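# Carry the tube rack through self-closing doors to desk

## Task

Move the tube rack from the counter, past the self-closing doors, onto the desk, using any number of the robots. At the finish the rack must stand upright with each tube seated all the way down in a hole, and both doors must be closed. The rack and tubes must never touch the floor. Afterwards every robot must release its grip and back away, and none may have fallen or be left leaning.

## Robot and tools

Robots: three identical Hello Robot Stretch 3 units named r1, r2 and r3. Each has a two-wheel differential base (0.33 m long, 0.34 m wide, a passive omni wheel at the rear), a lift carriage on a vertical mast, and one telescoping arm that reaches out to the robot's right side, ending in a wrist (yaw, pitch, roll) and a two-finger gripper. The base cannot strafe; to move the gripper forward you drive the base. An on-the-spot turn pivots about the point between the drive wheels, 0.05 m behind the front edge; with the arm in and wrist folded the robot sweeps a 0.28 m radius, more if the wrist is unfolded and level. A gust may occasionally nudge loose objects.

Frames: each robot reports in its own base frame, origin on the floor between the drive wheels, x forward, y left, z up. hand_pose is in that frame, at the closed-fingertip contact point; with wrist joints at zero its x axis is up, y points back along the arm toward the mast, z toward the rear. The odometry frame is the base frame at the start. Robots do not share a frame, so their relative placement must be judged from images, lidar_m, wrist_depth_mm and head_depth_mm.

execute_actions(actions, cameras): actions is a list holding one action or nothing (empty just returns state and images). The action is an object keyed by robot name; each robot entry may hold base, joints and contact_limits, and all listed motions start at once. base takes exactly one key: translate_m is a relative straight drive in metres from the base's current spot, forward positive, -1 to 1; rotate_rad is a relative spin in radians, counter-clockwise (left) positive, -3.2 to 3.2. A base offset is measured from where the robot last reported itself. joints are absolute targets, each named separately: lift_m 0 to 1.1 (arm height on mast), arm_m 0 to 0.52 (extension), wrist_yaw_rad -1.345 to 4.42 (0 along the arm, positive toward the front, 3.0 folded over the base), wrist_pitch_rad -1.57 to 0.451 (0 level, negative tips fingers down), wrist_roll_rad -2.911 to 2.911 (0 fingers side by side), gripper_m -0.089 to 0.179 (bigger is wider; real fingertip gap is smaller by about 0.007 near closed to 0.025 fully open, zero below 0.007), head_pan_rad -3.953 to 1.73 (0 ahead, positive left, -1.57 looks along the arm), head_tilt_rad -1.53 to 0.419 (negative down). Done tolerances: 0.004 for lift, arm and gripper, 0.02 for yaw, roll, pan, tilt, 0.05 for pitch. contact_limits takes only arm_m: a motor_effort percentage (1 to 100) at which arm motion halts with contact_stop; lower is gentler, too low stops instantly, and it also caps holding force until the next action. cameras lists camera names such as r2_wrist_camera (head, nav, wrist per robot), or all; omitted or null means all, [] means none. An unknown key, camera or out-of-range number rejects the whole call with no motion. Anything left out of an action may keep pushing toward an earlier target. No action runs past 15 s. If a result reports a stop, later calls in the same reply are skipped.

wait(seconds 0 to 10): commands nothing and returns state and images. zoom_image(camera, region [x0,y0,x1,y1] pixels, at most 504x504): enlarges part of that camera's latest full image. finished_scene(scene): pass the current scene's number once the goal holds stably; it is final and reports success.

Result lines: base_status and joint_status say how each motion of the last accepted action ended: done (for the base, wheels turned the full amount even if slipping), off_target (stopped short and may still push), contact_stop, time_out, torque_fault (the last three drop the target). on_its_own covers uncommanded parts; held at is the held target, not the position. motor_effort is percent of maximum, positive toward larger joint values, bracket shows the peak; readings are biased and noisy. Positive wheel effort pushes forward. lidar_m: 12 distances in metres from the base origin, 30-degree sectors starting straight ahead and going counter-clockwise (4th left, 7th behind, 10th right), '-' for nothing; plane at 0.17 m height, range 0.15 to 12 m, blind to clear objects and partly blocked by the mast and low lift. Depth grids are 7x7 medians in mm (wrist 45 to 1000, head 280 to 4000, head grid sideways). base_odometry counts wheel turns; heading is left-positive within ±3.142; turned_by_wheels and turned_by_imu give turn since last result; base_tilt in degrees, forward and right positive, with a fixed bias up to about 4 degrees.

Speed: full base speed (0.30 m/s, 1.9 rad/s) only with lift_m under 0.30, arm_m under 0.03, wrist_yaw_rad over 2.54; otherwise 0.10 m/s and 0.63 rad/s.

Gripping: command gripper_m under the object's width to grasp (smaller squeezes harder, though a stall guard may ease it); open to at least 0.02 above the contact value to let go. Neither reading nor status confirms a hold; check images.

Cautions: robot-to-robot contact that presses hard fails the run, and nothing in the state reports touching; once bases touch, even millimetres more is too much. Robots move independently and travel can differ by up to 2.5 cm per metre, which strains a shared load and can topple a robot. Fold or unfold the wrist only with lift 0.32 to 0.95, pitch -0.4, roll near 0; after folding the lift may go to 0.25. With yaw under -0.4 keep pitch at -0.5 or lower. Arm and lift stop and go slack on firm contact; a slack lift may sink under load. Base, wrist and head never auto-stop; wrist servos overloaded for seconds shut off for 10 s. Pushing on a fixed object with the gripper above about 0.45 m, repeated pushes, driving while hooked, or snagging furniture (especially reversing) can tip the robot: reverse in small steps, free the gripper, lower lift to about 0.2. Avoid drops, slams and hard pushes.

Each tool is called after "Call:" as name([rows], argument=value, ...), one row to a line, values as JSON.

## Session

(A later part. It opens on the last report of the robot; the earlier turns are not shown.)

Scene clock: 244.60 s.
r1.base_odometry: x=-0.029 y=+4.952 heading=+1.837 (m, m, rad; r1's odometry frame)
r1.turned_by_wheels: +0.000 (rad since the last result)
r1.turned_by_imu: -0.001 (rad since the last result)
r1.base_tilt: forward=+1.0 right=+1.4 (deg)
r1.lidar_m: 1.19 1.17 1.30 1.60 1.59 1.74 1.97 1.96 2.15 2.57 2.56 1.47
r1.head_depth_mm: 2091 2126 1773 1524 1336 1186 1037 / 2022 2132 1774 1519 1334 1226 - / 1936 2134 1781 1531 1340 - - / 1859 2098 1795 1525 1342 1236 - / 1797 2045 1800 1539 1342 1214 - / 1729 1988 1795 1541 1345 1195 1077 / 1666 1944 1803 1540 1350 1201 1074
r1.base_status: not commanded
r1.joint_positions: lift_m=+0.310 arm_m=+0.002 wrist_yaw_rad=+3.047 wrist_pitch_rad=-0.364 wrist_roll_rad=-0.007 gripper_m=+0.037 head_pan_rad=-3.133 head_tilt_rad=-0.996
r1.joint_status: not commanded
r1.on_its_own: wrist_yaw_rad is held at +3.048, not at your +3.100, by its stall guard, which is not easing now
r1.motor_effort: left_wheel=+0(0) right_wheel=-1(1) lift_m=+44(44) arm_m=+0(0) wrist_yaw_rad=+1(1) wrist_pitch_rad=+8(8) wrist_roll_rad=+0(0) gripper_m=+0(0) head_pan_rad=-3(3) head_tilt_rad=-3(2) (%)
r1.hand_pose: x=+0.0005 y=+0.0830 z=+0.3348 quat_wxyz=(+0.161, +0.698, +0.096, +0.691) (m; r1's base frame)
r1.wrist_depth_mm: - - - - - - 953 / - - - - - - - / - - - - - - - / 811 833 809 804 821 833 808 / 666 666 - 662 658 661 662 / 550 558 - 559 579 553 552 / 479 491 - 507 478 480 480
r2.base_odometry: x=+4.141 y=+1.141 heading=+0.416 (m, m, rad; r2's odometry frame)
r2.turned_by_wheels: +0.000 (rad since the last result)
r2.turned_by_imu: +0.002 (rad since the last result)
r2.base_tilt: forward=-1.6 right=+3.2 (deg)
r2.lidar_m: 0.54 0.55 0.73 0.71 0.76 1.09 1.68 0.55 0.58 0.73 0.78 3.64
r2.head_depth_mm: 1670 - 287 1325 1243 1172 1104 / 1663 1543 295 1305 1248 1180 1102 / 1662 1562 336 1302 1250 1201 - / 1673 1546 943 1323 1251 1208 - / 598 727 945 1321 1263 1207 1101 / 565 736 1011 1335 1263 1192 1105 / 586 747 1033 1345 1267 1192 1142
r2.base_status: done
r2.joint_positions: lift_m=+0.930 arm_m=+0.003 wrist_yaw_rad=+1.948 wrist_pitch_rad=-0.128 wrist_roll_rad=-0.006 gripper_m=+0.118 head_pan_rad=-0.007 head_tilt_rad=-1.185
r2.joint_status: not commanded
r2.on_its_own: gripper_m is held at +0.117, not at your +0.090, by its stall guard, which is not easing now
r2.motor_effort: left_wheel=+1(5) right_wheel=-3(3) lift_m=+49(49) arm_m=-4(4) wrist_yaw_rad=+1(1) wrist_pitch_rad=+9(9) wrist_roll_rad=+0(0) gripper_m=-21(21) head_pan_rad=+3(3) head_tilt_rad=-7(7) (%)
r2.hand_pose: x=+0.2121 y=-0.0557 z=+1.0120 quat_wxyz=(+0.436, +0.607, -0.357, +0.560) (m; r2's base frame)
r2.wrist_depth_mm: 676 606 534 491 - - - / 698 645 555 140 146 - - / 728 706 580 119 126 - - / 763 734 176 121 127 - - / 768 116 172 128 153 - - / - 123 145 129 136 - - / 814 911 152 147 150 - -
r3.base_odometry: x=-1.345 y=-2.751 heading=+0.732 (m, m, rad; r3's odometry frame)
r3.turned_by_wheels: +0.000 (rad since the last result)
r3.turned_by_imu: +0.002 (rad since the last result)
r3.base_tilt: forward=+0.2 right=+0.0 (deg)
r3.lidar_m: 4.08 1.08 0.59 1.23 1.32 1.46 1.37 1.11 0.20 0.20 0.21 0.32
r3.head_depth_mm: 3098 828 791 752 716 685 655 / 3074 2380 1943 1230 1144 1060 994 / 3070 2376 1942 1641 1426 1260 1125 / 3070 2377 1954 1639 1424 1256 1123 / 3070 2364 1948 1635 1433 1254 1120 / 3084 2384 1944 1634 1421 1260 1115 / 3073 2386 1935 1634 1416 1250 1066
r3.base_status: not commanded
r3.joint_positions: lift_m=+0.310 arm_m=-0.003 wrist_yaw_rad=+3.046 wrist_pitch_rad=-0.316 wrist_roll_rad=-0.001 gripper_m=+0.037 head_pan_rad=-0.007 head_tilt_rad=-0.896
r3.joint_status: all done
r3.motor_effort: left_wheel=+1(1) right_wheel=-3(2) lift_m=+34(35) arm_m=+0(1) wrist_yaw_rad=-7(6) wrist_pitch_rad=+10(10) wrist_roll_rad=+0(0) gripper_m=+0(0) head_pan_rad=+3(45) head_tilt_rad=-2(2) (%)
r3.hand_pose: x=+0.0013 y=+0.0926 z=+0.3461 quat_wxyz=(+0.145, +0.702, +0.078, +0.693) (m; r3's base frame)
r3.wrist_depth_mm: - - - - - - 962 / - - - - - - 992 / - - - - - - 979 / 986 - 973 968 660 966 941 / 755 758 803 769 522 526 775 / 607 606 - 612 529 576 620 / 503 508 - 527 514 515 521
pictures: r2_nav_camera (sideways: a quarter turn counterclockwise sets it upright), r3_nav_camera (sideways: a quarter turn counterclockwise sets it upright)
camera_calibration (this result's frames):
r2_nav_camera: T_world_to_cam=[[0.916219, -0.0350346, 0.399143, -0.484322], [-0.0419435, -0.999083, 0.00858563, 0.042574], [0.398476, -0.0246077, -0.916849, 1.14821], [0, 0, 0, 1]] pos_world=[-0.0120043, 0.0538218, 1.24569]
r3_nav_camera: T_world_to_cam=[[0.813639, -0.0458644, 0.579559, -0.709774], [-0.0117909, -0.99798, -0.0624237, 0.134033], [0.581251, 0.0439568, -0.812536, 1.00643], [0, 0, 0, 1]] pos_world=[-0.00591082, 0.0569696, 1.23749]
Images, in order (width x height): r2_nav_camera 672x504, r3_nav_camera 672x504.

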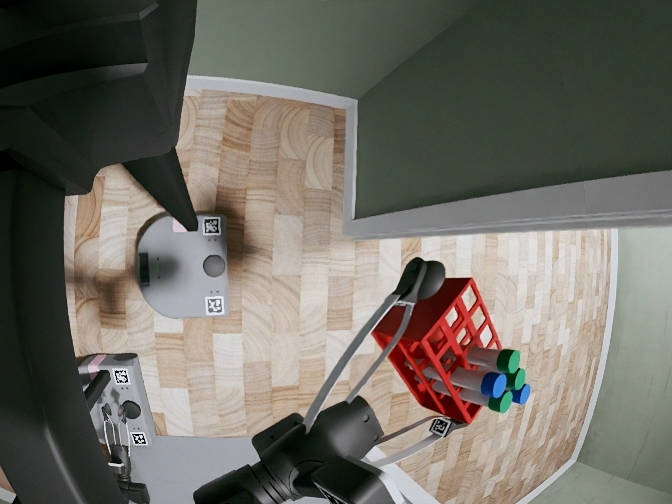

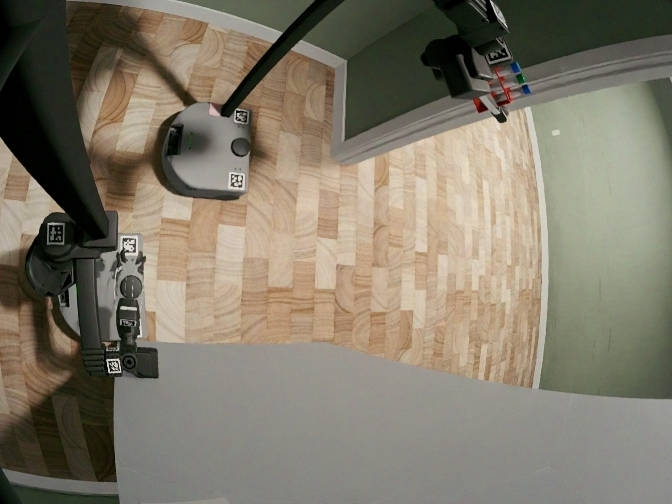

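Call:
execute_actions([
  {"r2":{"base":{"rotate_rad":-0.6}}},
], cameras=[])

Call:
execute_actions([
  {"r2":{"base":{"translate_m":0.52}}},
], cameras=[])

Call:
execute_actions([
  {"r2":{"base":{"rotate_rad":0.65}}},
], cameras=["r3_nav_camera"])

Call:
execute_actions([
  {"r2":{"base":{"translate_m":0.9},"joints":{"head_pan_rad":1.0,"head_tilt_rad":-0.6}}},
], cameras=["r2_nav_camera","r2_head_camera"])

Scene clock: 247.40 s.
r1.base_odometry: x=-0.029 y=+4.952 heading=+1.837 (m, m, rad; r1's odometry frame)
r1.turned_by_wheels: +0.000 (rad since the last result)
r1.turned_by_imu: -0.001 (rad since the last result)
r1.base_tilt: forward=+0.9 right=+1.3 (deg)
r1.lidar_m: 1.19 1.17 1.29 1.60 1.59 1.75 1.97 1.95 2.15 2.57 2.55 1.46
r1.head_depth_mm: 2098 2129 1765 1525 1338 1188 1037 / 2022 2137 1780 1524 1342 1226 - / 1947 2146 1782 1530 1344 - - / 1858 2084 1788 1533 1341 1231 - / 1798 2032 1787 1539 1349 1214 - / 1721 1992 1798 1549 1350 1198 1080 / 1662 1948 1805 1546 1351 1200 1074
r1.base_status: not commanded
r1.joint_positions: lift_m=+0.310 arm_m=+0.002 wrist_yaw_rad=+3.047 wrist_pitch_rad=-0.364 wrist_roll_rad=-0.007 gripper_m=+0.037 head_pan_rad=-3.133 head_tilt_rad=-0.996
r1.joint_status: not commanded
r1.on_its_own: wrist_yaw_rad is held at +3.048, not at your +3.100, by its stall guard, which is not easing now
r1.motor_effort: left_wheel=+0(1) right_wheel=-1(1) lift_m=+44(44) arm_m=+0(1) wrist_yaw_rad=+1(1) wrist_pitch_rad=+8(8) wrist_roll_rad=+0(0) gripper_m=+1(0) head_pan_rad=-4(4) head_tilt_rad=-3(2) (%)
r1.hand_pose: x=+0.0005 y=+0.0830 z=+0.3348 quat_wxyz=(+0.161, +0.698, +0.096, +0.691) (m; r1's base frame)
r1.wrist_depth_mm: - - - - - - 976 / - - - - - - - / - - - - - - - / 817 829 848 823 834 831 818 / 670 663 - 659 665 663 659 / 553 552 - 554 569 558 557 / 479 494 - 507 478 476 484
r2.base_odometry: x=+4.141 y=+1.141 heading=-0.184 (m, m, rad; r2's odometry frame)
r2.turned_by_wheels: -0.600 (rad since the last result)
r2.turned_by_imu: -0.607 (rad since the last result)
r2.base_tilt: forward=-1.6 right=+3.2 (deg)
r2.lidar_m: 3.35 0.54 0.54 0.74 0.72 0.74 1.00 1.68 0.55 0.55 0.73 0.76
r2.head_depth_mm: 1672 - 287 1321 1236 1169 1107 / 1665 1545 295 1305 1252 1176 1103 / 1660 1553 335 1303 1245 1202 - / 1672 1553 1440 1328 1258 1208 - / 1680 1566 1454 1350 1253 1203 1102 / 1685 1557 1451 1343 1265 1185 1105 / 1697 1561 1456 1150 1267 1192 1147
r2.base_status: done
r2.joint_positions: lift_m=+0.930 arm_m=+0.003 wrist_yaw_rad=+1.948 wrist_pitch_rad=-0.128 wrist_roll_rad=-0.006 gripper_m=+0.118 head_pan_rad=-0.007 head_tilt_rad=-1.185
r2.joint_status: not commanded
r2.on_its_own: gripper_m is held at +0.117, not at your +0.090, by its stall guard, which is not easing now
r2.motor_effort: left_wheel=+2(6) right_wheel=-4(6) lift_m=+50(49) arm_m=-4(4) wrist_yaw_rad=+2(2) wrist_pitch_rad=+9(9) wrist_roll_rad=+0(0) gripper_m=-22(21) head_pan_rad=+4(3) head_tilt_rad=-7(7) (%)
r2.hand_pose: x=+0.2121 y=-0.0557 z=+1.0120 quat_wxyz=(+0.435, +0.607, -0.357, +0.560) (m; r2's base frame)
r2.wrist_depth_mm: 430 - - - - - 685 / 451 - - 140 146 - 666 / 457 - - 120 126 - 618 / 490 640 175 122 127 - 627 / 524 116 172 128 152 786 633 / - 123 145 129 136 - 636 / 580 584 151 147 149 840 589
r3.base_odometry: x=-1.345 y=-2.751 heading=+0.732 (m, m, rad; r3's odometry frame)
r3.turned_by_wheels: +0.000 (rad since the last result)
r3.turned_by_imu: +0.001 (rad since the last result)
r3.base_tilt: forward=+0.1 right=+0.0 (deg)
r3.lidar_m: 4.09 1.07 0.58 1.23 1.32 1.46 1.37 1.11 0.20 0.20 0.21 0.32
r3.head_depth_mm: 3132 831 790 751 718 685 654 / 3067 2393 1944 1228 1137 1064 997 / 3071 2368 1939 1641 1427 1256 1120 / 3057 2380 1950 1640 1422 1257 1120 / 3064 2368 1953 1643 1423 1254 1117 / 3038 2376 1940 1644 1425 1253 1123 / 3053 2375 1933 1639 1416 1253 1086
r3.base_status: not commanded
r3.joint_positions: lift_m=+0.310 arm_m=-0.003 wrist_yaw_rad=+3.046 wrist_pitch_rad=-0.316 wrist_roll_rad=-0.001 gripper_m=+0.037 head_pan_rad=-0.007 head_tilt_rad=-0.896
r3.joint_status: not commanded
r3.motor_effort: left_wheel=+0(1) right_wheel=-3(2) lift_m=+34(34) arm_m=-1(1) wrist_yaw_rad=-6(7) wrist_pitch_rad=+11(10) wrist_roll_rad=+1(0) gripper_m=+0(0) head_pan_rad=+5(4) head_tilt_rad=-2(3) (%)
r3.hand_pose: x=+0.0013 y=+0.0926 z=+0.3461 quat_wxyz=(+0.145, +0.702, +0.078, +0.693) (m; r3's base frame)
r3.wrist_depth_mm: - - - - - - 969 / - - - - - - 992 / - - - - - - 975 / 980 - - 927 652 911 925 / 759 750 791 757 572 696 779 / 604 607 - 615 595 584 624 / 502 507 - 523 517 513 522
pictures: none
No camera images: the call's "cameras" was empty. Leave "cameras" out to get every camera's image.

Scene clock: 253.57 s.
r1.base_odometry: x=-0.029 y=+4.952 heading=+1.837 (m, m, rad; r1's odometry frame)
r1.turned_by_wheels: +0.000 (rad since the last result)
r1.turned_by_imu: -0.001 (rad since the last result)
r1.base_tilt: forward=+0.9 right=+1.3 (deg)
r1.lidar_m: 1.19 1.17 1.30 1.60 1.59 1.74 1.98 1.96 2.15 2.57 2.55 1.46
r1.head_depth_mm: 2107 2124 1777 1531 1333 1183 1038 / 2017 2144 1790 1529 1336 1223 - / 1939 2136 1781 1528 1332 - - / 1872 2083 1786 1535 1344 1229 - / 1787 2029 1793 1539 1343 1212 - / 1737 1989 1793 1543 1350 1196 1077 / 1667 1945 1810 1553 1345 1195 1077
r1.base_status: not commanded
r1.joint_positions: lift_m=+0.310 arm_m=+0.002 wrist_yaw_rad=+3.047 wrist_pitch_rad=-0.364 wrist_roll_rad=-0.007 gripper_m=+0.037 head_pan_rad=-3.133 head_tilt_rad=-0.996
r1.joint_status: not commanded
r1.on_its_own: wrist_yaw_rad is held at +3.048, not at your +3.100, by its stall guard, which is not easing now
r1.motor_effort: left_wheel=+0(1) right_wheel=-1(1) lift_m=+44(44) arm_m=+0(0) wrist_yaw_rad=+1(1) wrist_pitch_rad=+8(8) wrist_roll_rad=+0(1) gripper_m=+1(1) head_pan_rad=-3(3) head_tilt_rad=-2(2) (%)
r1.hand_pose: x=+0.0005 y=+0.0830 z=+0.3348 quat_wxyz=(+0.161, +0.698, +0.096, +0.691) (m; r1's base frame)
r1.wrist_depth_mm: - - - - - - 975 / - - - - - - - / - - - - - - - / 814 821 809 832 823 813 825 / 664 656 - 662 663 665 673 / 552 553 - 551 579 554 558 / 482 491 - 501 478 479 484
r2.base_odometry: x=+4.652 y=+1.046 heading=-0.184 (m, m, rad; r2's odometry frame)
r2.turned_by_wheels: +0.000 (rad since the last result)
r2.turned_by_imu: +0.002 (rad since the last result)
r2.base_tilt: forward=-1.6 right=+3.2 (deg)
r2.lidar_m: 3.00 3.31 3.07 0.40 0.40 1.01 1.38 0.85 0.67 0.50 0.48 0.53
r2.head_depth_mm: 1673 - 286 1289 1238 1169 1106 / 1663 1545 295 1303 1250 1180 1100 / 1673 1557 335 1293 1251 1198 - / 1681 1544 1438 1326 1255 1209 - / 1684 1555 1464 1344 1257 1204 1103 / 1693 1558 1447 1348 1265 1187 1107 / 1695 1570 1451 1351 1267 1188 1135
r2.base_status: done
r2.joint_positions: lift_m=+0.930 arm_m=+0.003 wrist_yaw_rad=+1.948 wrist_pitch_rad=-0.128 wrist_roll_rad=-0.006 gripper_m=+0.118 head_pan_rad=-0.007 head_tilt_rad=-1.185
r2.joint_status: not commanded
r2.on_its_own: gripper_m is held at +0.117, not at your +0.090, by its stall guard, which is not easing now
r2.motor_effort: left_wheel=+1(6) right_wheel=-3(5) lift_m=+49(50) arm_m=-4(4) wrist_yaw_rad=+1(2) wrist_pitch_rad=+9(9) wrist_roll_rad=+0(0) gripper_m=-21(21) head_pan_rad=+3(3) head_tilt_rad=-7(7) (%)
r2.hand_pose: x=+0.2121 y=-0.0557 z=+1.0120 quat_wxyz=(+0.435, +0.607, -0.357, +0.560) (m; r2's base frame)
r2.wrist_depth_mm: - - - - - - - / - - - 140 146 - - / - - - 120 125 - - / - - 175 122 127 - - / - 116 172 129 152 - - / - 123 145 128 136 - - / - - 153 147 149 - -
r3.base_odometry: x=-1.345 y=-2.751 heading=+0.732 (m, m, rad; r3's odometry frame)
r3.turned_by_wheels: +0.000 (rad since the last result)
r3.turned_by_imu: +0.002 (rad since the last result)
r3.base_tilt: forward=+0.1 right=+0.0 (deg)
r3.lidar_m: 0.79 0.81 1.26 1.23 1.32 1.45 1.37 1.11 0.20 0.20 0.21 0.32
r3.head_depth_mm: 3148 830 789 752 717 684 655 / 3075 2391 1960 1228 1138 1062 989 / 3094 2391 1946 1648 1428 1254 1119 / 2832 2385 1946 1637 1425 1253 1119 / 574 2402 1941 1640 1286 1252 1122 / 2724 2372 1942 1658 1244 1233 1120 / 2954 2368 1926 1533 1266 1250 1117
r3.base_status: not commanded
r3.joint_positions: lift_m=+0.310 arm_m=-0.003 wrist_yaw_rad=+3.046 wrist_pitch_rad=-0.316 wrist_roll_rad=-0.001 gripper_m=+0.037 head_pan_rad=-0.007 head_tilt_rad=-0.896
r3.joint_status: not commanded
r3.motor_effort: left_wheel=+1(2) right_wheel=-2(2) lift_m=+34(34) arm_m=-1(0) wrist_yaw_rad=-6(6) wrist_pitch_rad=+10(10) wrist_roll_rad=+1(0) gripper_m=+0(0) head_pan_rad=+4(3) head_tilt_rad=-3(2) (%)
r3.hand_pose: x=+0.0013 y=+0.0926 z=+0.3461 quat_wxyz=(+0.145, +0.702, +0.078, +0.693) (m; r3's base frame)
r3.wrist_depth_mm: - - - - - - 984 / - - - - - - 991 / - - - - - - 963 / - - - - - - 929 / 752 752 802 814 763 756 731 / 606 605 - 599 649 623 583 / 509 513 - 525 514 521 516
pictures: none
No camera images: the call's "cameras" was empty. Leave "cameras" out to get every camera's image.

Scene clock: 255.53 s.
r1.base_odometry: x=-0.029 y=+4.952 heading=+1.837 (m, m, rad; r1's odometry frame)
r1.turned_by_wheels: +0.000 (rad since the last result)
r1.turned_by_imu: +0.000 (rad since the last result)
r1.base_tilt: forward=+1.0 right=+1.3 (deg)
r1.lidar_m: 1.19 1.17 1.30 1.60 1.59 1.75 1.97 1.96 2.16 2.57 2.56 1.46
r1.head_depth_mm: 2094 2119 1767 1520 1330 1190 1037 / 2009 2132 1769 1527 1341 1232 - / 1931 2146 1784 1531 1340 - - / 1866 2086 1778 1532 1347 1234 - / 1786 2043 1797 1532 1347 1213 - / 1728 1990 1811 1547 1347 1195 1074 / 1657 1957 1813 1542 1348 1199 1074
r1.base_status: not commanded
r1.joint_positions: lift_m=+0.310 arm_m=+0.002 wrist_yaw_rad=+3.047 wrist_pitch_rad=-0.364 wrist_roll_rad=-0.007 gripper_m=+0.037 head_pan_rad=-3.133 head_tilt_rad=-0.996
r1.joint_status: not commanded
r1.on_its_own: wrist_yaw_rad is held at +3.048, not at your +3.100, by its stall guard, which is not easing now
r1.motor_effort: left_wheel=+0(0) right_wheel=-1(1) lift_m=+44(44) arm_m=+0(0) wrist_yaw_rad=+0(0) wrist_pitch_rad=+8(8) wrist_roll_rad=+0(0) gripper_m=+0(0) head_pan_rad=-3(2) head_tilt_rad=-2(1) (%)
r1.hand_pose: x=+0.0005 y=+0.0830 z=+0.3348 quat_wxyz=(+0.161, +0.698, +0.096, +0.691) (m; r1's base frame)
r1.wrist_depth_mm: - - - - - - 937 / - - - - - - - / - - - - - - - / 817 838 839 826 816 816 813 / 654 669 - 663 675 662 656 / 561 550 - 553 574 563 565 / 479 492 - 514 479 474 488
r2.base_odometry: x=+4.652 y=+1.046 heading=+0.466 (m, m, rad; r2's odometry frame)
r2.turned_by_wheels: +0.650 (rad since the last result)
r2.turned_by_imu: +0.657 (rad since the last result)
r2.base_tilt: forward=-1.6 right=+3.2 (deg)
r2.lidar_m: 3.31 3.06 0.40 0.61 1.05 1.59 0.78 0.60 0.48 0.48 2.31 3.35
r2.head_depth_mm: 1668 - 287 1324 1237 1171 1106 / 1664 1543 295 1306 1247 1177 1100 / 1673 1548 336 1302 1245 1203 - / 1675 1544 1431 1328 1255 1207 - / 1682 1554 1462 1345 1262 1201 1103 / 1694 1557 1451 1344 1261 1187 1107 / 1690 1571 1450 1347 1060 1195 1146
r2.base_status: done
r2.joint_positions: lift_m=+0.930 arm_m=+0.003 wrist_yaw_rad=+1.948 wrist_pitch_rad=-0.128 wrist_roll_rad=-0.006 gripper_m=+0.118 head_pan_rad=-0.007 head_tilt_rad=-1.186
r2.joint_status: not commanded
r2.on_its_own: gripper_m is held at +0.117, not at your +0.090, by its stall guard, which is not easing now
r2.motor_effort: left_wheel=-3(5) right_wheel=+3(9) lift_m=+49(49) arm_m=-4(4) wrist_yaw_rad=+2(2) wrist_pitch_rad=+9(9) wrist_roll_rad=+0(0) gripper_m=-21(21) head_pan_rad=+3(3) head_tilt_rad=-7(7) (%)
r2.hand_pose: x=+0.2121 y=-0.0557 z=+1.0120 quat_wxyz=(+0.435, +0.607, -0.357, +0.560) (m; r2's base frame)
r2.wrist_depth_mm: - - - - - - - / - - - 139 146 - - / - - - 120 125 - - / - - 175 122 127 - - / - 116 172 128 152 - - / - 123 145 129 136 - - / - - 152 148 150 - -
r3.base_odometry: x=-1.345 y=-2.751 heading=+0.732 (m, m, rad; r3's odometry frame)
r3.turned_by_wheels: +0.000 (rad since the last result)
r3.turned_by_imu: +0.001 (rad since the last result)
r3.base_tilt: forward=+0.1 right=+0.0 (deg)
r3.lidar_m: 0.79 0.77 1.26 1.23 1.32 1.46 1.38 1.11 0.20 0.20 0.21 0.32
r3.head_depth_mm: 3077 833 790 750 717 683 655 / 3096 2388 1948 1224 1134 1060 995 / 3067 2390 1936 1642 1429 1258 1128 / 2948 2377 1947 1648 1400 1254 1123 / 2725 2369 1942 1649 1240 1234 1116 / 2812 2383 1947 1646 1250 1211 1120 / 2937 2380 1936 1532 1373 1254 1118
r3.base_status: not commanded
r3.joint_positions: lift_m=+0.310 arm_m=-0.003 wrist_yaw_rad=+3.046 wrist_pitch_rad=-0.316 wrist_roll_rad=-0.001 gripper_m=+0.037 head_pan_rad=-0.007 head_tilt_rad=-0.896
r3.joint_status: not commanded
r3.motor_effort: left_wheel=+1(1) right_wheel=-2(2) lift_m=+35(34) arm_m=-1(1) wrist_yaw_rad=-6(6) wrist_pitch_rad=+10(10) wrist_roll_rad=+0(0) gripper_m=+0(1) head_pan_rad=+4(4) head_tilt_rad=-2(2) (%)
r3.hand_pose: x=+0.0013 y=+0.0926 z=+0.3461 quat_wxyz=(+0.145, +0.702, +0.078, +0.693) (m; r3's base frame)
r3.wrist_depth_mm: - - - - - - 964 / - - - - - - 1000 / - - - - - - 954 / 988 - 992 - - - 936 / 750 748 812 801 786 774 767 / 604 618 - 612 642 617 590 / 506 510 - 533 512 510 515
pictures: r3_nav_camera (sideways: a quarter turn counterclockwise sets it upright)
camera_calibration (this result's frames):
r3_nav_camera: T_world_to_cam=[[0.813639, -0.045859, 0.579559, -0.709773], [-0.0117843, -0.99798, -0.0624237, 0.134033], [0.581251, 0.0439607, -0.812536, 1.00643], [0, 0, 0, 1]] pos_world=[-0.00591121, 0.0569695, 1.23749]
Images, in order (width x height): r3_nav_camera 672x504.

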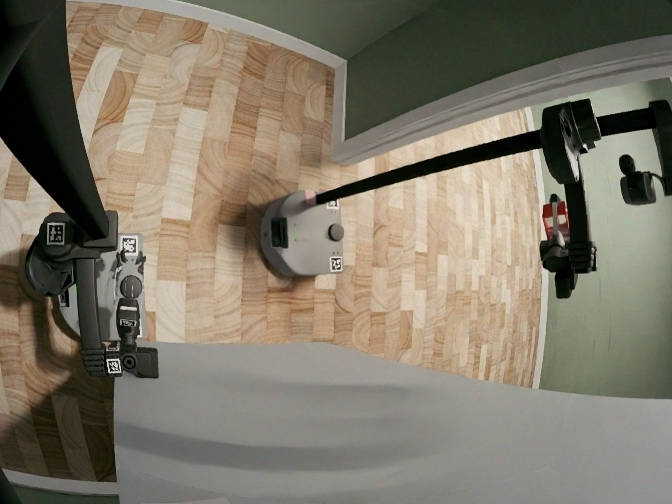

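Scene clock: 265.47 s.
r1.base_odometry: x=-0.029 y=+4.952 heading=+1.837 (m, m, rad; r1's odometry frame)
r1.turned_by_wheels: +0.000 (rad since the last result)
r1.turned_by_imu: -0.002 (rad since the last result)
r1.base_tilt: forward=+0.9 right=+1.3 (deg)
r1.lidar_m: 1.19 1.17 1.30 1.60 1.59 1.74 1.97 1.95 2.15 2.58 2.55 1.46
r1.head_depth_mm: 2108 2115 1769 1524 1334 1188 1038 / 2002 2129 1777 1523 1334 1222 - / 1937 2133 1783 1538 1338 - - / 1865 2086 1791 1536 1346 1229 - / 1801 2033 1791 1537 1341 1209 - / 1733 1989 1784 1542 1349 1194 1076 / 1661 1951 1810 1544 1348 1200 1077
r1.base_status: not commanded
r1.joint_positions: lift_m=+0.310 arm_m=+0.002 wrist_yaw_rad=+3.047 wrist_pitch_rad=-0.364 wrist_roll_rad=-0.007 gripper_m=+0.037 head_pan_rad=-3.133 head_tilt_rad=-0.996
r1.joint_status: not commanded
r1.on_its_own: wrist_yaw_rad is held at +3.048, not at your +3.100, by its stall guard, which is not easing now
r1.motor_effort: left_wheel=+0(0) right_wheel=-1(1) lift_m=+44(44) arm_m=+0(0) wrist_yaw_rad=+0(1) wrist_pitch_rad=+8(8) wrist_roll_rad=+0(1) gripper_m=+0(1) head_pan_rad=-3(3) head_tilt_rad=-2(2) (%)
r1.hand_pose: x=+0.0005 y=+0.0830 z=+0.3348 quat_wxyz=(+0.161, +0.698, +0.096, +0.691) (m; r1's base frame)
r1.wrist_depth_mm: - - - - - - 956 / - - - - - - - / - - - - - - - / 814 811 814 824 820 813 816 / 658 671 - 659 644 671 659 / 552 549 - 562 571 560 558 / 481 488 - 503 475 475 480
r2.base_odometry: x=+5.456 y=+1.451 heading=+0.466 (m, m, rad; r2's odometry frame)
r2.turned_by_wheels: +0.000 (rad since the last result)
r2.turned_by_imu: +0.004 (rad since the last result)
r2.base_tilt: forward=-1.6 right=+3.2 (deg)
r2.lidar_m: 2.44 2.64 2.43 1.84 0.88 0.74 1.54 0.94 1.13 2.25 2.44 2.47
r2.head_depth_mm: 2675 3025 2786 2097 1672 1391 1198 / 2534 2732 2788 2095 1676 1397 1203 / 2440 2371 2678 2101 1681 1402 1202 / 2330 2192 2797 2102 1688 1405 1202 / 2247 2192 2702 2130 1688 1409 1207 / 2162 2045 2583 2120 1687 1415 1207 / 2083 1898 2464 2117 1697 1411 1213
r2.base_status: done
r2.joint_positions: lift_m=+0.930 arm_m=+0.003 wrist_yaw_rad=+1.948 wrist_pitch_rad=-0.128 wrist_roll_rad=-0.006 gripper_m=+0.118 head_pan_rad=+0.993 head_tilt_rad=-0.606
r2.joint_status: all done
r2.on_its_own: gripper_m is held at +0.117, not at your +0.090, by its stall guard, which is not easing now
r2.motor_effort: left_wheel=-3(6) right_wheel=+3(9) lift_m=+49(49) arm_m=-4(4) wrist_yaw_rad=+2(1) wrist_pitch_rad=+9(9) wrist_roll_rad=+0(0) gripper_m=-21(20) head_pan_rad=+3(36) head_tilt_rad=+3(33) (%)
r2.hand_pose: x=+0.2121 y=-0.0557 z=+1.0120 quat_wxyz=(+0.435, +0.607, -0.357, +0.560) (m; r2's base frame)
r2.wrist_depth_mm: - - - - - - - / - - - 140 146 - - / - - - 120 125 - - / - - 176 121 127 - - / - 116 172 128 152 - - / - 123 145 128 137 - - / - - 151 147 149 - -
r3.base_odometry: x=-1.345 y=-2.751 heading=+0.732 (m, m, rad; r3's odometry frame)
r3.turned_by_wheels: +0.000 (rad since the last result)
r3.turned_by_imu: +0.003 (rad since the last result)
r3.base_tilt: forward=+0.1 right=+0.0 (deg)
r3.lidar_m: 1.64 1.07 1.25 1.23 1.32 1.46 1.37 1.11 0.20 0.20 0.21 0.32
r3.head_depth_mm: 3103 829 788 754 717 685 654 / 3089 2382 1948 1229 1148 1062 993 / 3118 2382 1939 1644 1413 1250 1124 / 3073 2408 1943 1641 1423 1255 1121 / 3067 2380 1797 1632 1428 1251 1120 / 3011 2294 1803 1649 1424 1250 1120 / 2923 2374 1930 1632 1421 1252 1119
r3.base_status: not commanded
r3.joint_positions: lift_m=+0.310 arm_m=-0.003 wrist_yaw_rad=+3.046 wrist_pitch_rad=-0.316 wrist_roll_rad=-0.001 gripper_m=+0.037 head_pan_rad=-0.007 head_tilt_rad=-0.896
r3.joint_status: not commanded
r3.motor_effort: left_wheel=+2(2) right_wheel=-2(2) lift_m=+35(34) arm_m=-1(1) wrist_yaw_rad=-6(7) wrist_pitch_rad=+10(10) wrist_roll_rad=+0(0) gripper_m=+0(0) head_pan_rad=+5(3) head_tilt_rad=-2(2) (%)
r3.hand_pose: x=+0.0013 y=+0.0926 z=+0.3461 quat_wxyz=(+0.145, +0.702, +0.078, +0.693) (m; r3's base frame)
r3.wrist_depth_mm: - - - - - - 997 / - - - - - - 978 / - - - - - - 978 / 982 - - - - - 914 / 751 754 802 820 761 761 779 / 608 609 - 615 644 625 622 / 512 513 - 525 520 514 517
pictures: r2_head_camera (sideways: a quarter turn clockwise sets it upright), r2_nav_camera (sideways: a quarter turn counterclockwise sets it upright)
camera_calibration (this result's frames):
r2_head_camera: T_world_to_cam=[[-0.313935, -0.511586, -0.799828, 1.0609], [-0.849627, 0.527371, -0.00383585, 0.011281], [0.423768, 0.678351, -0.600217, 0.732647], [0, 0, 0, 1]] pos_world=[0.0321645, 0.0397987, 1.28833]
r2_nav_camera: T_world_to_cam=[[0.323635, 0.443629, 0.835735, -1.04958], [0.818445, -0.57446, -0.0120024, 0.0641302], [0.474772, 0.687888, -0.549001, 0.669419], [0, 0, 0, 1]] pos_world=[-0.0306269, 0.0419793, 1.24545]
Images, in order (width x height): r2_head_camera 896x504, r2_nav_camera 672x504.

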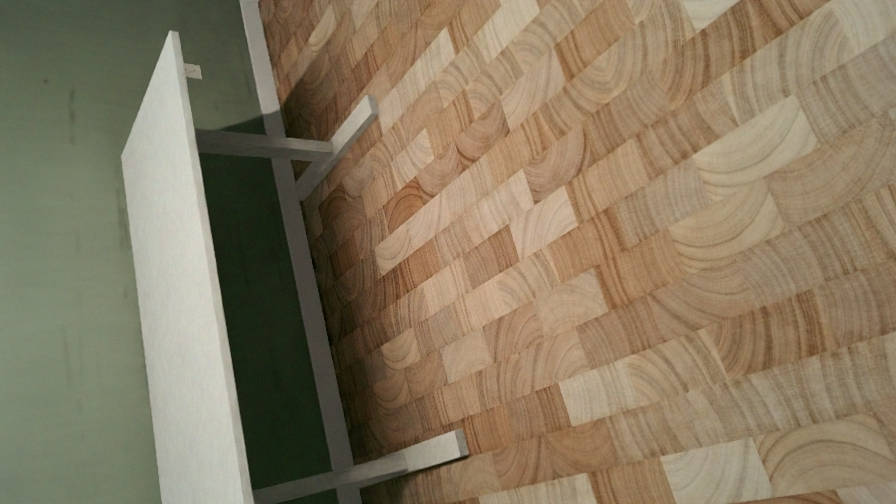

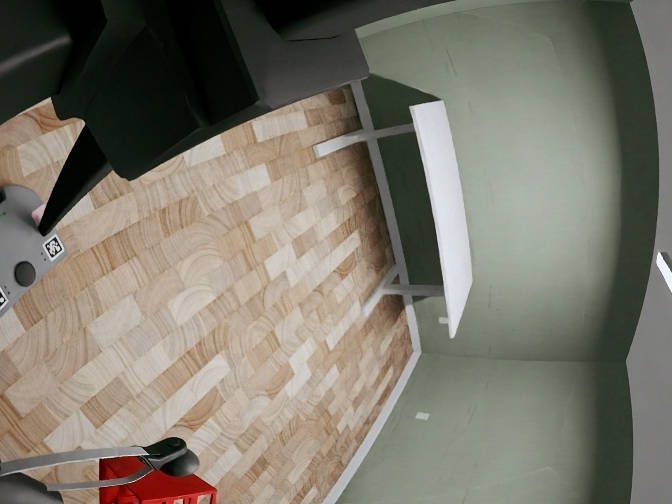

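Call:
execute_actions([
  {"r2":{"base":{"rotate_rad":1.1},"joints":{"head_pan_rad":-0.2,"head_tilt_rad":-1.0,"wrist_yaw_rad":1.57}},"r3":{"base":{"translate_m":-0.45}}},
], cameras=[])

Call:
execute_actions([
  {"r2":{"base":{"translate_m":1},"joints":{"lift_m":0.8}}},
], cameras=[])

Call:
execute_actions([
  {"r2":{"base":{"translate_m":0.65}}},
], cameras=["r2_nav_camera","r2_head_camera","r2_wrist_camera","r3_nav_camera"])

Scene clock: 272.33 s.
r1.base_odometry: x=-0.029 y=+4.952 heading=+1.837 (m, m, rad; r1's odometry frame)
r1.turned_by_wheels: +0.000 (rad since the last result)
r1.turned_by_imu: -0.001 (rad since the last result)
r1.base_tilt: forward=+1.0 right=+1.3 (deg)
r1.lidar_m: 1.19 1.16 1.30 1.60 1.59 1.75 1.97 1.95 2.14 2.57 2.55 1.46
r1.head_depth_mm: 2116 2140 1768 1525 1335 1182 1034 / 2026 2121 1791 1525 1338 1221 - / 1934 2124 1779 1525 1339 - - / 1866 2086 1796 1529 1340 1233 - / 1793 2039 1793 1532 1342 1214 - / 1734 1991 1797 1548 1348 1201 1076 / 1664 1944 1797 1544 1350 1200 1077
r1.base_status: not commanded
r1.joint_positions: lift_m=+0.310 arm_m=+0.002 wrist_yaw_rad=+3.047 wrist_pitch_rad=-0.364 wrist_roll_rad=-0.007 gripper_m=+0.037 head_pan_rad=-3.133 head_tilt_rad=-0.996
r1.joint_status: not commanded
r1.on_its_own: wrist_yaw_rad is held at +3.048, not at your +3.100, by its stall guard, which is not easing now
r1.motor_effort: left_wheel=+0(0) right_wheel=-1(1) lift_m=+44(44) arm_m=+0(0) wrist_yaw_rad=+1(1) wrist_pitch_rad=+8(8) wrist_roll_rad=+0(0) gripper_m=+0(0) head_pan_rad=-3(2) head_tilt_rad=-2(2) (%)
r1.hand_pose: x=+0.0005 y=+0.0830 z=+0.3348 quat_wxyz=(+0.161, +0.698, +0.096, +0.691) (m; r1's base frame)
r1.wrist_depth_mm: - - - - - - 964 / - - - - - - - / - - - - - - - / 818 813 835 822 821 827 826 / 669 661 - 668 665 659 658 / 559 553 - 552 577 557 557 / 480 496 - 506 478 481 479
r2.base_odometry: x=+5.456 y=+1.451 heading=+1.566 (m, m, rad; r2's odometry frame)
r2.turned_by_wheels: +1.100 (rad since the last result)
r2.turned_by_imu: +1.111 (rad since the last result)
r2.base_tilt: forward=-1.6 right=+3.3 (deg)
r2.lidar_m: 2.43 1.63 0.84 0.73 0.96 0.93 1.22 2.24 2.50 2.45 2.44 2.71
r2.head_depth_mm: 2196 1897 319 337 1316 1197 1093 / 2217 1895 1626 310 1298 1193 1107 / 2215 1910 1665 1402 1322 1197 1127 / 2246 1921 1670 1477 1326 1202 1119 / 2259 1927 1673 1483 1330 1206 1122 / 2257 1942 1681 1483 1334 1216 1106 / 2236 1939 1690 1494 1338 1211 1109
r2.base_status: done
r2.joint_positions: lift_m=+0.930 arm_m=+0.003 wrist_yaw_rad=+1.572 wrist_pitch_rad=-0.128 wrist_roll_rad=-0.006 gripper_m=+0.118 head_pan_rad=-0.193 head_tilt_rad=-0.987
r2.joint_status: all done
r2.on_its_own: gripper_m is held at +0.117, not at your +0.090, by its stall guard, which is not easing now
r2.motor_effort: left_wheel=-2(7) right_wheel=+2(8) lift_m=+49(49) arm_m=-4(4) wrist_yaw_rad=-3(6) wrist_pitch_rad=+9(9) wrist_roll_rad=+0(0) gripper_m=-21(20) head_pan_rad=-3(37) head_tilt_rad=-6(31) (%)
r2.hand_pose: x=+0.2297 y=-0.1478 z=+1.0120 quat_wxyz=(+0.532, +0.530, -0.465, +0.469) (m; r2's base frame)
r2.wrist_depth_mm: - - - - - - - / - - - 139 146 - - / - - - 120 126 - - / - - 175 122 127 - - / - 116 172 129 152 - - / - 123 145 129 136 - - / - - 152 148 150 - -
r3.base_odometry: x=-1.679 y=-3.051 heading=+0.732 (m, m, rad; r3's odometry frame)
r3.turned_by_wheels: +0.000 (rad since the last result)
r3.turned_by_imu: +0.003 (rad since the last result)
r3.base_tilt: forward=+0.1 right=+0.0 (deg)
r3.lidar_m: 1.12 1.11 1.30 1.28 1.19 1.01 0.92 0.97 0.83 0.81 0.86 1.27
r3.head_depth_mm: 1149 1327 1569 1658 1433 1258 1125 / 1150 1311 1570 1639 1425 1255 1118 / 1101 1277 1523 1642 1419 1252 1121 / 1052 1222 1448 1613 1426 1256 1118 / 1016 1171 1375 1572 1421 1255 1119 / 982 1126 1316 1529 1423 1254 1123 / 948 1081 1263 1494 1421 1256 1118
r3.base_status: done
r3.joint_positions: lift_m=+0.310 arm_m=-0.003 wrist_yaw_rad=+3.043 wrist_pitch_rad=-0.316 wrist_roll_rad=-0.001 gripper_m=+0.037 head_pan_rad=-0.007 head_tilt_rad=-0.896
r3.joint_status: not commanded
r3.motor_effort: left_wheel=+2(2) right_wheel=-3(16) lift_m=+34(34) arm_m=+0(1) wrist_yaw_rad=-3(22) wrist_pitch_rad=+10(11) wrist_roll_rad=+0(0) gripper_m=+0(0) head_pan_rad=+4(4) head_tilt_rad=-2(3) (%)
r3.hand_pose: x=+0.0020 y=+0.0925 z=+0.3461 quat_wxyz=(+0.146, +0.702, +0.077, +0.692) (m; r3's base frame)
r3.wrist_depth_mm: - - - - - - - / - - - - - - - / - - - - - - - / 975 974 - - - - - / 756 748 810 803 762 780 787 / 599 610 - 616 633 610 617 / 504 505 - 528 506 513 517
pictures: none
No camera images: the call's "cameras" was empty. Leave "cameras" out to get every camera's image.

Scene clock: 283.70 s.
r1.base_odometry: x=-0.029 y=+4.952 heading=+1.837 (m, m, rad; r1's odometry frame)
r1.turned_by_wheels: +0.000 (rad since the last result)
r1.turned_by_imu: -0.002 (rad since the last result)
r1.base_tilt: forward=+0.9 right=+1.2 (deg)
r1.lidar_m: 1.19 1.17 1.29 1.60 1.59 1.74 1.97 1.95 2.15 2.57 2.56 1.46
r1.head_depth_mm: 2099 2113 1772 1525 1334 1186 1031 / 2018 2127 1778 1524 1341 1225 - / 1935 2136 1779 1536 1346 - - / 1857 2074 1783 1532 1339 1227 - / 1786 2034 1791 1537 1345 1214 - / 1724 1985 1805 1542 1347 1200 1076 / 1665 1931 1807 1541 1348 1198 1078
r1.base_status: not commanded
r1.joint_positions: lift_m=+0.310 arm_m=+0.002 wrist_yaw_rad=+3.047 wrist_pitch_rad=-0.364 wrist_roll_rad=-0.007 gripper_m=+0.037 head_pan_rad=-3.133 head_tilt_rad=-0.996
r1.joint_status: not commanded
r1.on_its_own: wrist_yaw_rad is held at +3.048, not at your +3.100, by its stall guard, which is not easing now
r1.motor_effort: left_wheel=+0(0) right_wheel=-1(1) lift_m=+44(44) arm_m=+0(0) wrist_yaw_rad=+1(1) wrist_pitch_rad=+8(8) wrist_roll_rad=+0(0) gripper_m=+0(0) head_pan_rad=-3(2) head_tilt_rad=-3(2) (%)
r1.hand_pose: x=+0.0005 y=+0.0830 z=+0.3348 quat_wxyz=(+0.161, +0.698, +0.096, +0.691) (m; r1's base frame)
r1.wrist_depth_mm: - - - - - - 943 / - - - - - - - / - - - - - - - / 822 827 834 818 819 833 829 / 667 664 - 665 663 666 652 / 552 555 - 557 576 551 558 / 477 491 - 510 469 481 480
r2.base_odometry: x=+5.461 y=+2.451 heading=+1.566 (m, m, rad; r2's odometry frame)
r2.turned_by_wheels: +0.000 (rad since the last result)
r2.turned_by_imu: +0.004 (rad since the last result)
r2.base_tilt: forward=-1.6 right=+3.3 (deg)
r2.lidar_m: 1.56 1.12 1.25 1.03 1.02 1.14 1.88 3.17 2.56 2.12 2.10 1.48
r2.head_depth_mm: 1038 1880 1648 381 1259 1180 1085 / 1009 1771 1647 449 447 1192 1108 / 975 1879 1659 1474 1284 1196 1126 / 975 1867 1668 1482 1325 1201 1126 / 977 1808 1664 1480 1327 1204 1120 / 984 894 1677 1487 1326 1205 1104 / 991 861 1678 1491 1340 1210 1112
r2.base_status: done
r2.joint_positions: lift_m=+0.800 arm_m=+0.003 wrist_yaw_rad=+1.572 wrist_pitch_rad=-0.128 wrist_roll_rad=-0.006 gripper_m=+0.118 head_pan_rad=-0.193 head_tilt_rad=-0.988
r2.joint_status: all done
r2.on_its_own: gripper_m is held at +0.117, not at your +0.090, by its stall guard, which is not easing now
r2.motor_effort: left_wheel=-3(6) right_wheel=+3(8) lift_m=+40(42) arm_m=-4(4) wrist_yaw_rad=-3(3) wrist_pitch_rad=+9(9) wrist_roll_rad=+0(0) gripper_m=-21(21) head_pan_rad=-3(3) head_tilt_rad=-7(7) (%)
r2.hand_pose: x=+0.2297 y=-0.1478 z=+0.8821 quat_wxyz=(+0.533, +0.530, -0.464, +0.469) (m; r2's base frame)
r2.wrist_depth_mm: - - - - - - - / - - - 140 146 - - / - - - 120 126 - - / 699 741 174 121 127 - - / - 117 172 128 152 - - / - 123 144 129 136 - - / - - 152 148 150 - -
r3.base_odometry: x=-1.679 y=-3.051 heading=+0.732 (m, m, rad; r3's odometry frame)
r3.turned_by_wheels: +0.000 (rad since the last result)
r3.turned_by_imu: +0.003 (rad since the last result)
r3.base_tilt: forward=+0.1 right=+0.0 (deg)
r3.lidar_m: 1.31 1.40 1.30 1.27 1.19 1.01 0.93 0.97 0.82 0.81 0.87 1.27
r3.head_depth_mm: 1146 1329 1556 1648 1424 1253 1127 / 1157 1333 1574 1638 1422 1253 1125 / 1159 1343 1590 1643 1425 1250 1124 / 1166 1358 1606 1636 1419 1254 1117 / 1174 1355 1619 1640 1420 1252 1113 / 1184 1366 1621 1637 1425 1255 1117 / 1188 1387 1640 1637 1420 1252 1126
r3.base_status: not commanded
r3.joint_positions: lift_m=+0.310 arm_m=-0.003 wrist_yaw_rad=+3.043 wrist_pitch_rad=-0.316 wrist_roll_rad=-0.001 gripper_m=+0.037 head_pan_rad=-0.007 head_tilt_rad=-0.896
r3.joint_status: not commanded
r3.motor_effort: left_wheel=+2(2) right_wheel=-2(2) lift_m=+34(34) arm_m=-1(1) wrist_yaw_rad=-4(3) wrist_pitch_rad=+10(10) wrist_roll_rad=+0(0) gripper_m=+1(0) head_pan_rad=+3(4) head_tilt_rad=-2(3) (%)
r3.hand_pose: x=+0.0020 y=+0.0925 z=+0.3461 quat_wxyz=(+0.146, +0.702, +0.077, +0.692) (m; r3's base frame)
r3.wrist_depth_mm: - - - - - - - / - - - - - - - / - - - - - - - / 983 994 983 - - - - / 765 754 797 801 770 761 760 / 610 607 - 611 641 625 616 / 508 507 - 531 508 518 524
pictures: none
No camera images: the call's "cameras" was empty. Leave "cameras" out to get every camera's image.

Scene clock: 291.57 s.
r1.base_odometry: x=-0.029 y=+4.952 heading=+1.837 (m, m, rad; r1's odometry frame)
r1.turned_by_wheels: +0.000 (rad since the last result)
r1.turned_by_imu: -0.002 (rad since the last result)
r1.base_tilt: forward=+0.9 right=+1.3 (deg)
r1.lidar_m: 1.19 1.17 1.30 1.60 1.59 1.74 1.97 1.95 2.15 2.57 2.56 1.46
r1.head_depth_mm: 2092 2134 1764 1518 1335 1186 1039 / 2011 2119 1773 1527 1343 1226 - / 1930 2138 1793 1535 1341 - - / 1859 2091 1784 1535 1339 1230 - / 1792 2057 1796 1545 1349 1215 - / 1720 1994 1799 1539 1345 1195 1075 / 1678 1940 1801 1545 1357 1201 1076
r1.base_status: not commanded
r1.joint_positions: lift_m=+0.310 arm_m=+0.002 wrist_yaw_rad=+3.047 wrist_pitch_rad=-0.364 wrist_roll_rad=-0.007 gripper_m=+0.037 head_pan_rad=-3.133 head_tilt_rad=-0.996
r1.joint_status: not commanded
r1.on_its_own: wrist_yaw_rad is held at +3.048, not at your +3.100, by its stall guard, which is not easing now
r1.motor_effort: left_wheel=-1(1) right_wheel=-1(1) lift_m=+44(44) arm_m=+0(0) wrist_yaw_rad=+0(1) wrist_pitch_rad=+8(8) wrist_roll_rad=+0(0) gripper_m=+0(0) head_pan_rad=-3(2) head_tilt_rad=-3(2) (%)
r1.hand_pose: x=+0.0005 y=+0.0830 z=+0.3348 quat_wxyz=(+0.161, +0.698, +0.096, +0.691) (m; r1's base frame)
r1.wrist_depth_mm: - - - - - - 946 / - - - - - - - / - - - - - - - / 832 811 816 832 818 815 821 / 667 663 - 659 658 663 671 / 555 554 - 551 579 567 556 / 480 491 - 503 475 481 477
r2.base_odometry: x=+5.465 y=+3.101 heading=+1.565 (m, m, rad; r2's odometry frame)
r2.turned_by_wheels: +0.000 (rad since the last result)
r2.turned_by_imu: +0.003 (rad since the last result)
r2.base_tilt: forward=-1.6 right=+3.2 (deg)
r2.lidar_m: 0.94 0.94 0.65 1.24 1.24 1.38 2.37 3.76 2.29 1.90 1.89 0.91
r2.head_depth_mm: 961 822 718 380 1257 1180 1089 / 967 825 718 448 447 1199 1108 / 968 829 723 641 566 1196 1128 / 954 832 725 643 577 1175 1130 / 934 835 730 646 578 546 1114 / 908 840 731 648 580 533 1110 / 863 842 733 649 582 527 1094
r2.base_status: done
r2.joint_positions: lift_m=+0.800 arm_m=+0.003 wrist_yaw_rad=+1.572 wrist_pitch_rad=-0.128 wrist_roll_rad=-0.006 gripper_m=+0.118 head_pan_rad=-0.193 head_tilt_rad=-0.988
r2.joint_status: not commanded
r2.on_its_own: gripper_m is held at +0.117, not at your +0.090, by its stall guard, which is not easing now
r2.motor_effort: left_wheel=-3(2) right_wheel=+3(7) lift_m=+40(40) arm_m=-4(4) wrist_yaw_rad=-3(3) wrist_pitch_rad=+9(9) wrist_roll_rad=+0(0) gripper_m=-21(21) head_pan_rad=-3(3) head_tilt_rad=-6(6) (%)
r2.hand_pose: x=+0.2297 y=-0.1478 z=+0.8821 quat_wxyz=(+0.533, +0.530, -0.464, +0.469) (m; r2's base frame)
r2.wrist_depth_mm: 716 779 833 916 990 - - / 738 813 862 140 146 - - / 778 831 921 120 126 - - / 644 679 175 122 127 790 - / 471 116 171 129 152 486 553 / - 123 145 130 136 - 419 / 290 285 152 147 149 313 335
r3.base_odometry: x=-1.679 y=-3.051 heading=+0.732 (m, m, rad; r3's odometry frame)
r3.turned_by_wheels: +0.000 (rad since the last result)
r3.turned_by_imu: +0.002 (rad since the last result)
r3.base_tilt: forward=+0.1 right=+0.0 (deg)
r3.lidar_m: 1.31 1.40 1.30 1.28 1.19 1.01 0.93 0.97 0.82 0.81 0.87 1.27
r3.head_depth_mm: 1146 1325 1556 1651 1428 1260 1125 / 1157 1331 1572 1646 1427 1257 1124 / 1157 1346 1588 1654 1423 1256 1122 / 1169 1349 1599 1632 1424 1258 1123 / 1178 1363 1614 1639 1421 1254 1121 / 1182 1370 1626 1643 1419 1249 1124 / 1191 1378 1641 1633 1421 1251 1121
r3.base_status: not commanded
r3.joint_positions: lift_m=+0.310 arm_m=-0.003 wrist_yaw_rad=+3.043 wrist_pitch_rad=-0.316 wrist_roll_rad=-0.001 gripper_m=+0.037 head_pan_rad=-0.007 head_tilt_rad=-0.896
r3.joint_status: not commanded
r3.motor_effort: left_wheel=+2(1) right_wheel=-3(3) lift_m=+34(35) arm_m=-1(1) wrist_yaw_rad=-3(3) wrist_pitch_rad=+10(10) wrist_roll_rad=+0(1) gripper_m=+0(0) head_pan_rad=+4(5) head_tilt_rad=-2(2) (%)
r3.hand_pose: x=+0.0020 y=+0.0925 z=+0.3461 quat_wxyz=(+0.146, +0.702, +0.077, +0.692) (m; r3's base frame)
r3.wrist_depth_mm: - - - - - - - / - - - - - - - / - - - - - - - / - 992 1000 992 - - - / 759 759 788 794 762 756 770 / 608 607 - 622 635 626 618 / 509 510 - 529 512 513 515
pictures: r2_head_camera (sideways: a quarter turn clockwise sets it upright), r2_nav_camera (sideways: a quarter turn counterclockwise sets it upright), r2_wrist_camera, r3_nav_camera (sideways: a quarter turn counterclockwise sets it upright)
camera_calibration (this result's frames):
r2_head_camera: T_world_to_cam=[[-0.84203, 0.147642, -0.518833, 0.697962], [0.169834, 0.985461, 0.00480006, -0.00618052], [0.511998, -0.0840737, -0.854862, 1.06326], [0, 0, 0, 1]] pos_world=[0.0443658, -0.00756565, 1.2711]
r2_nav_camera: T_world_to_cam=[[0.799461, -0.185432, 0.571382, -0.707971], [-0.226988, -0.973896, 0.00153417, 0.0528817], [0.556182, -0.130924, -0.820683, 1.02228], [0, 0, 0, 1]] pos_world=[0.00942602, 0.0540609, 1.24341]
r2_wrist_camera: T_world_to_cam=[[-0.0231771, -0.998016, 0.0585404, -0.200363], [-0.314139, -0.0483199, -0.948147, 0.92865], [0.949094, -0.0403651, -0.312395, 0.215976], [0, 0, 0, 1]] pos_world=[0.082099, -0.146375, 0.959695]
r3_nav_camera: T_world_to_cam=[[0.813657, -0.0455354, 0.579559, -0.709774], [-0.0113873, -0.997985, -0.0624237, 0.134031], [0.581233, 0.0441919, -0.812536, 1.00643], [0, 0, 0, 1]] pos_world=[-0.00593386, 0.0569648, 1.23749]
Images, in order (width x height): r2_head_camera 896x504, r2_nav_camera 672x504, r2_wrist_camera 644x364, r3_nav_camera 672x504.

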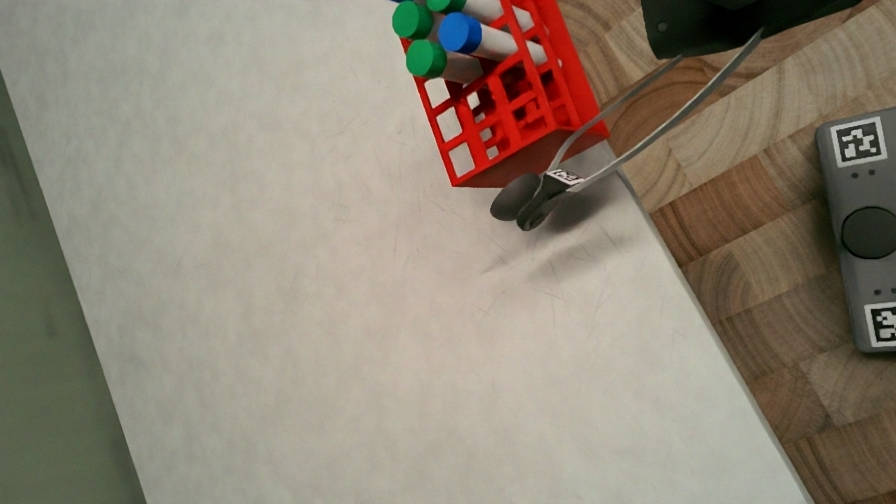

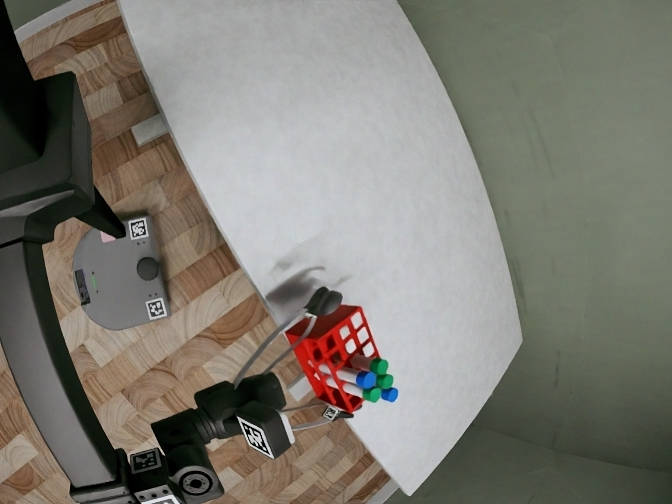

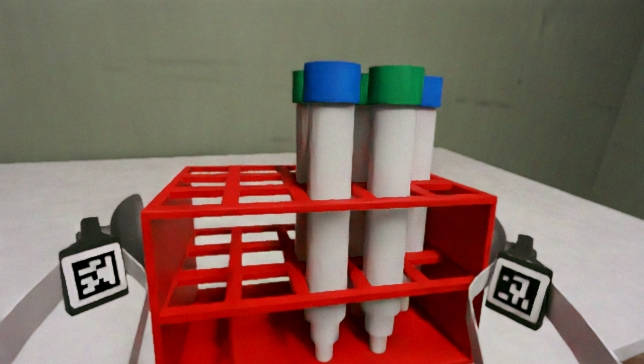

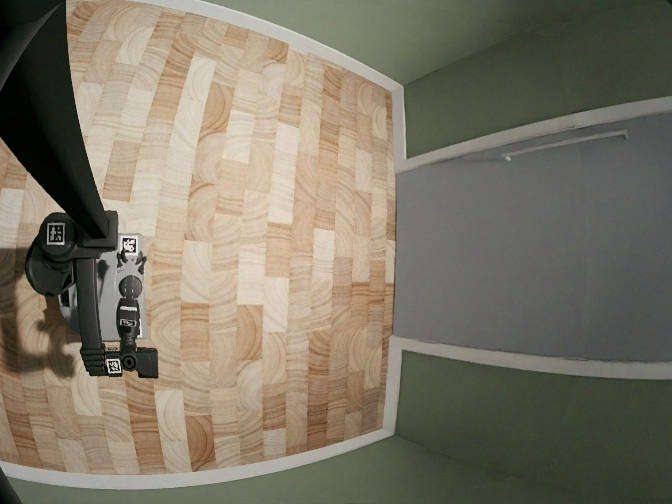

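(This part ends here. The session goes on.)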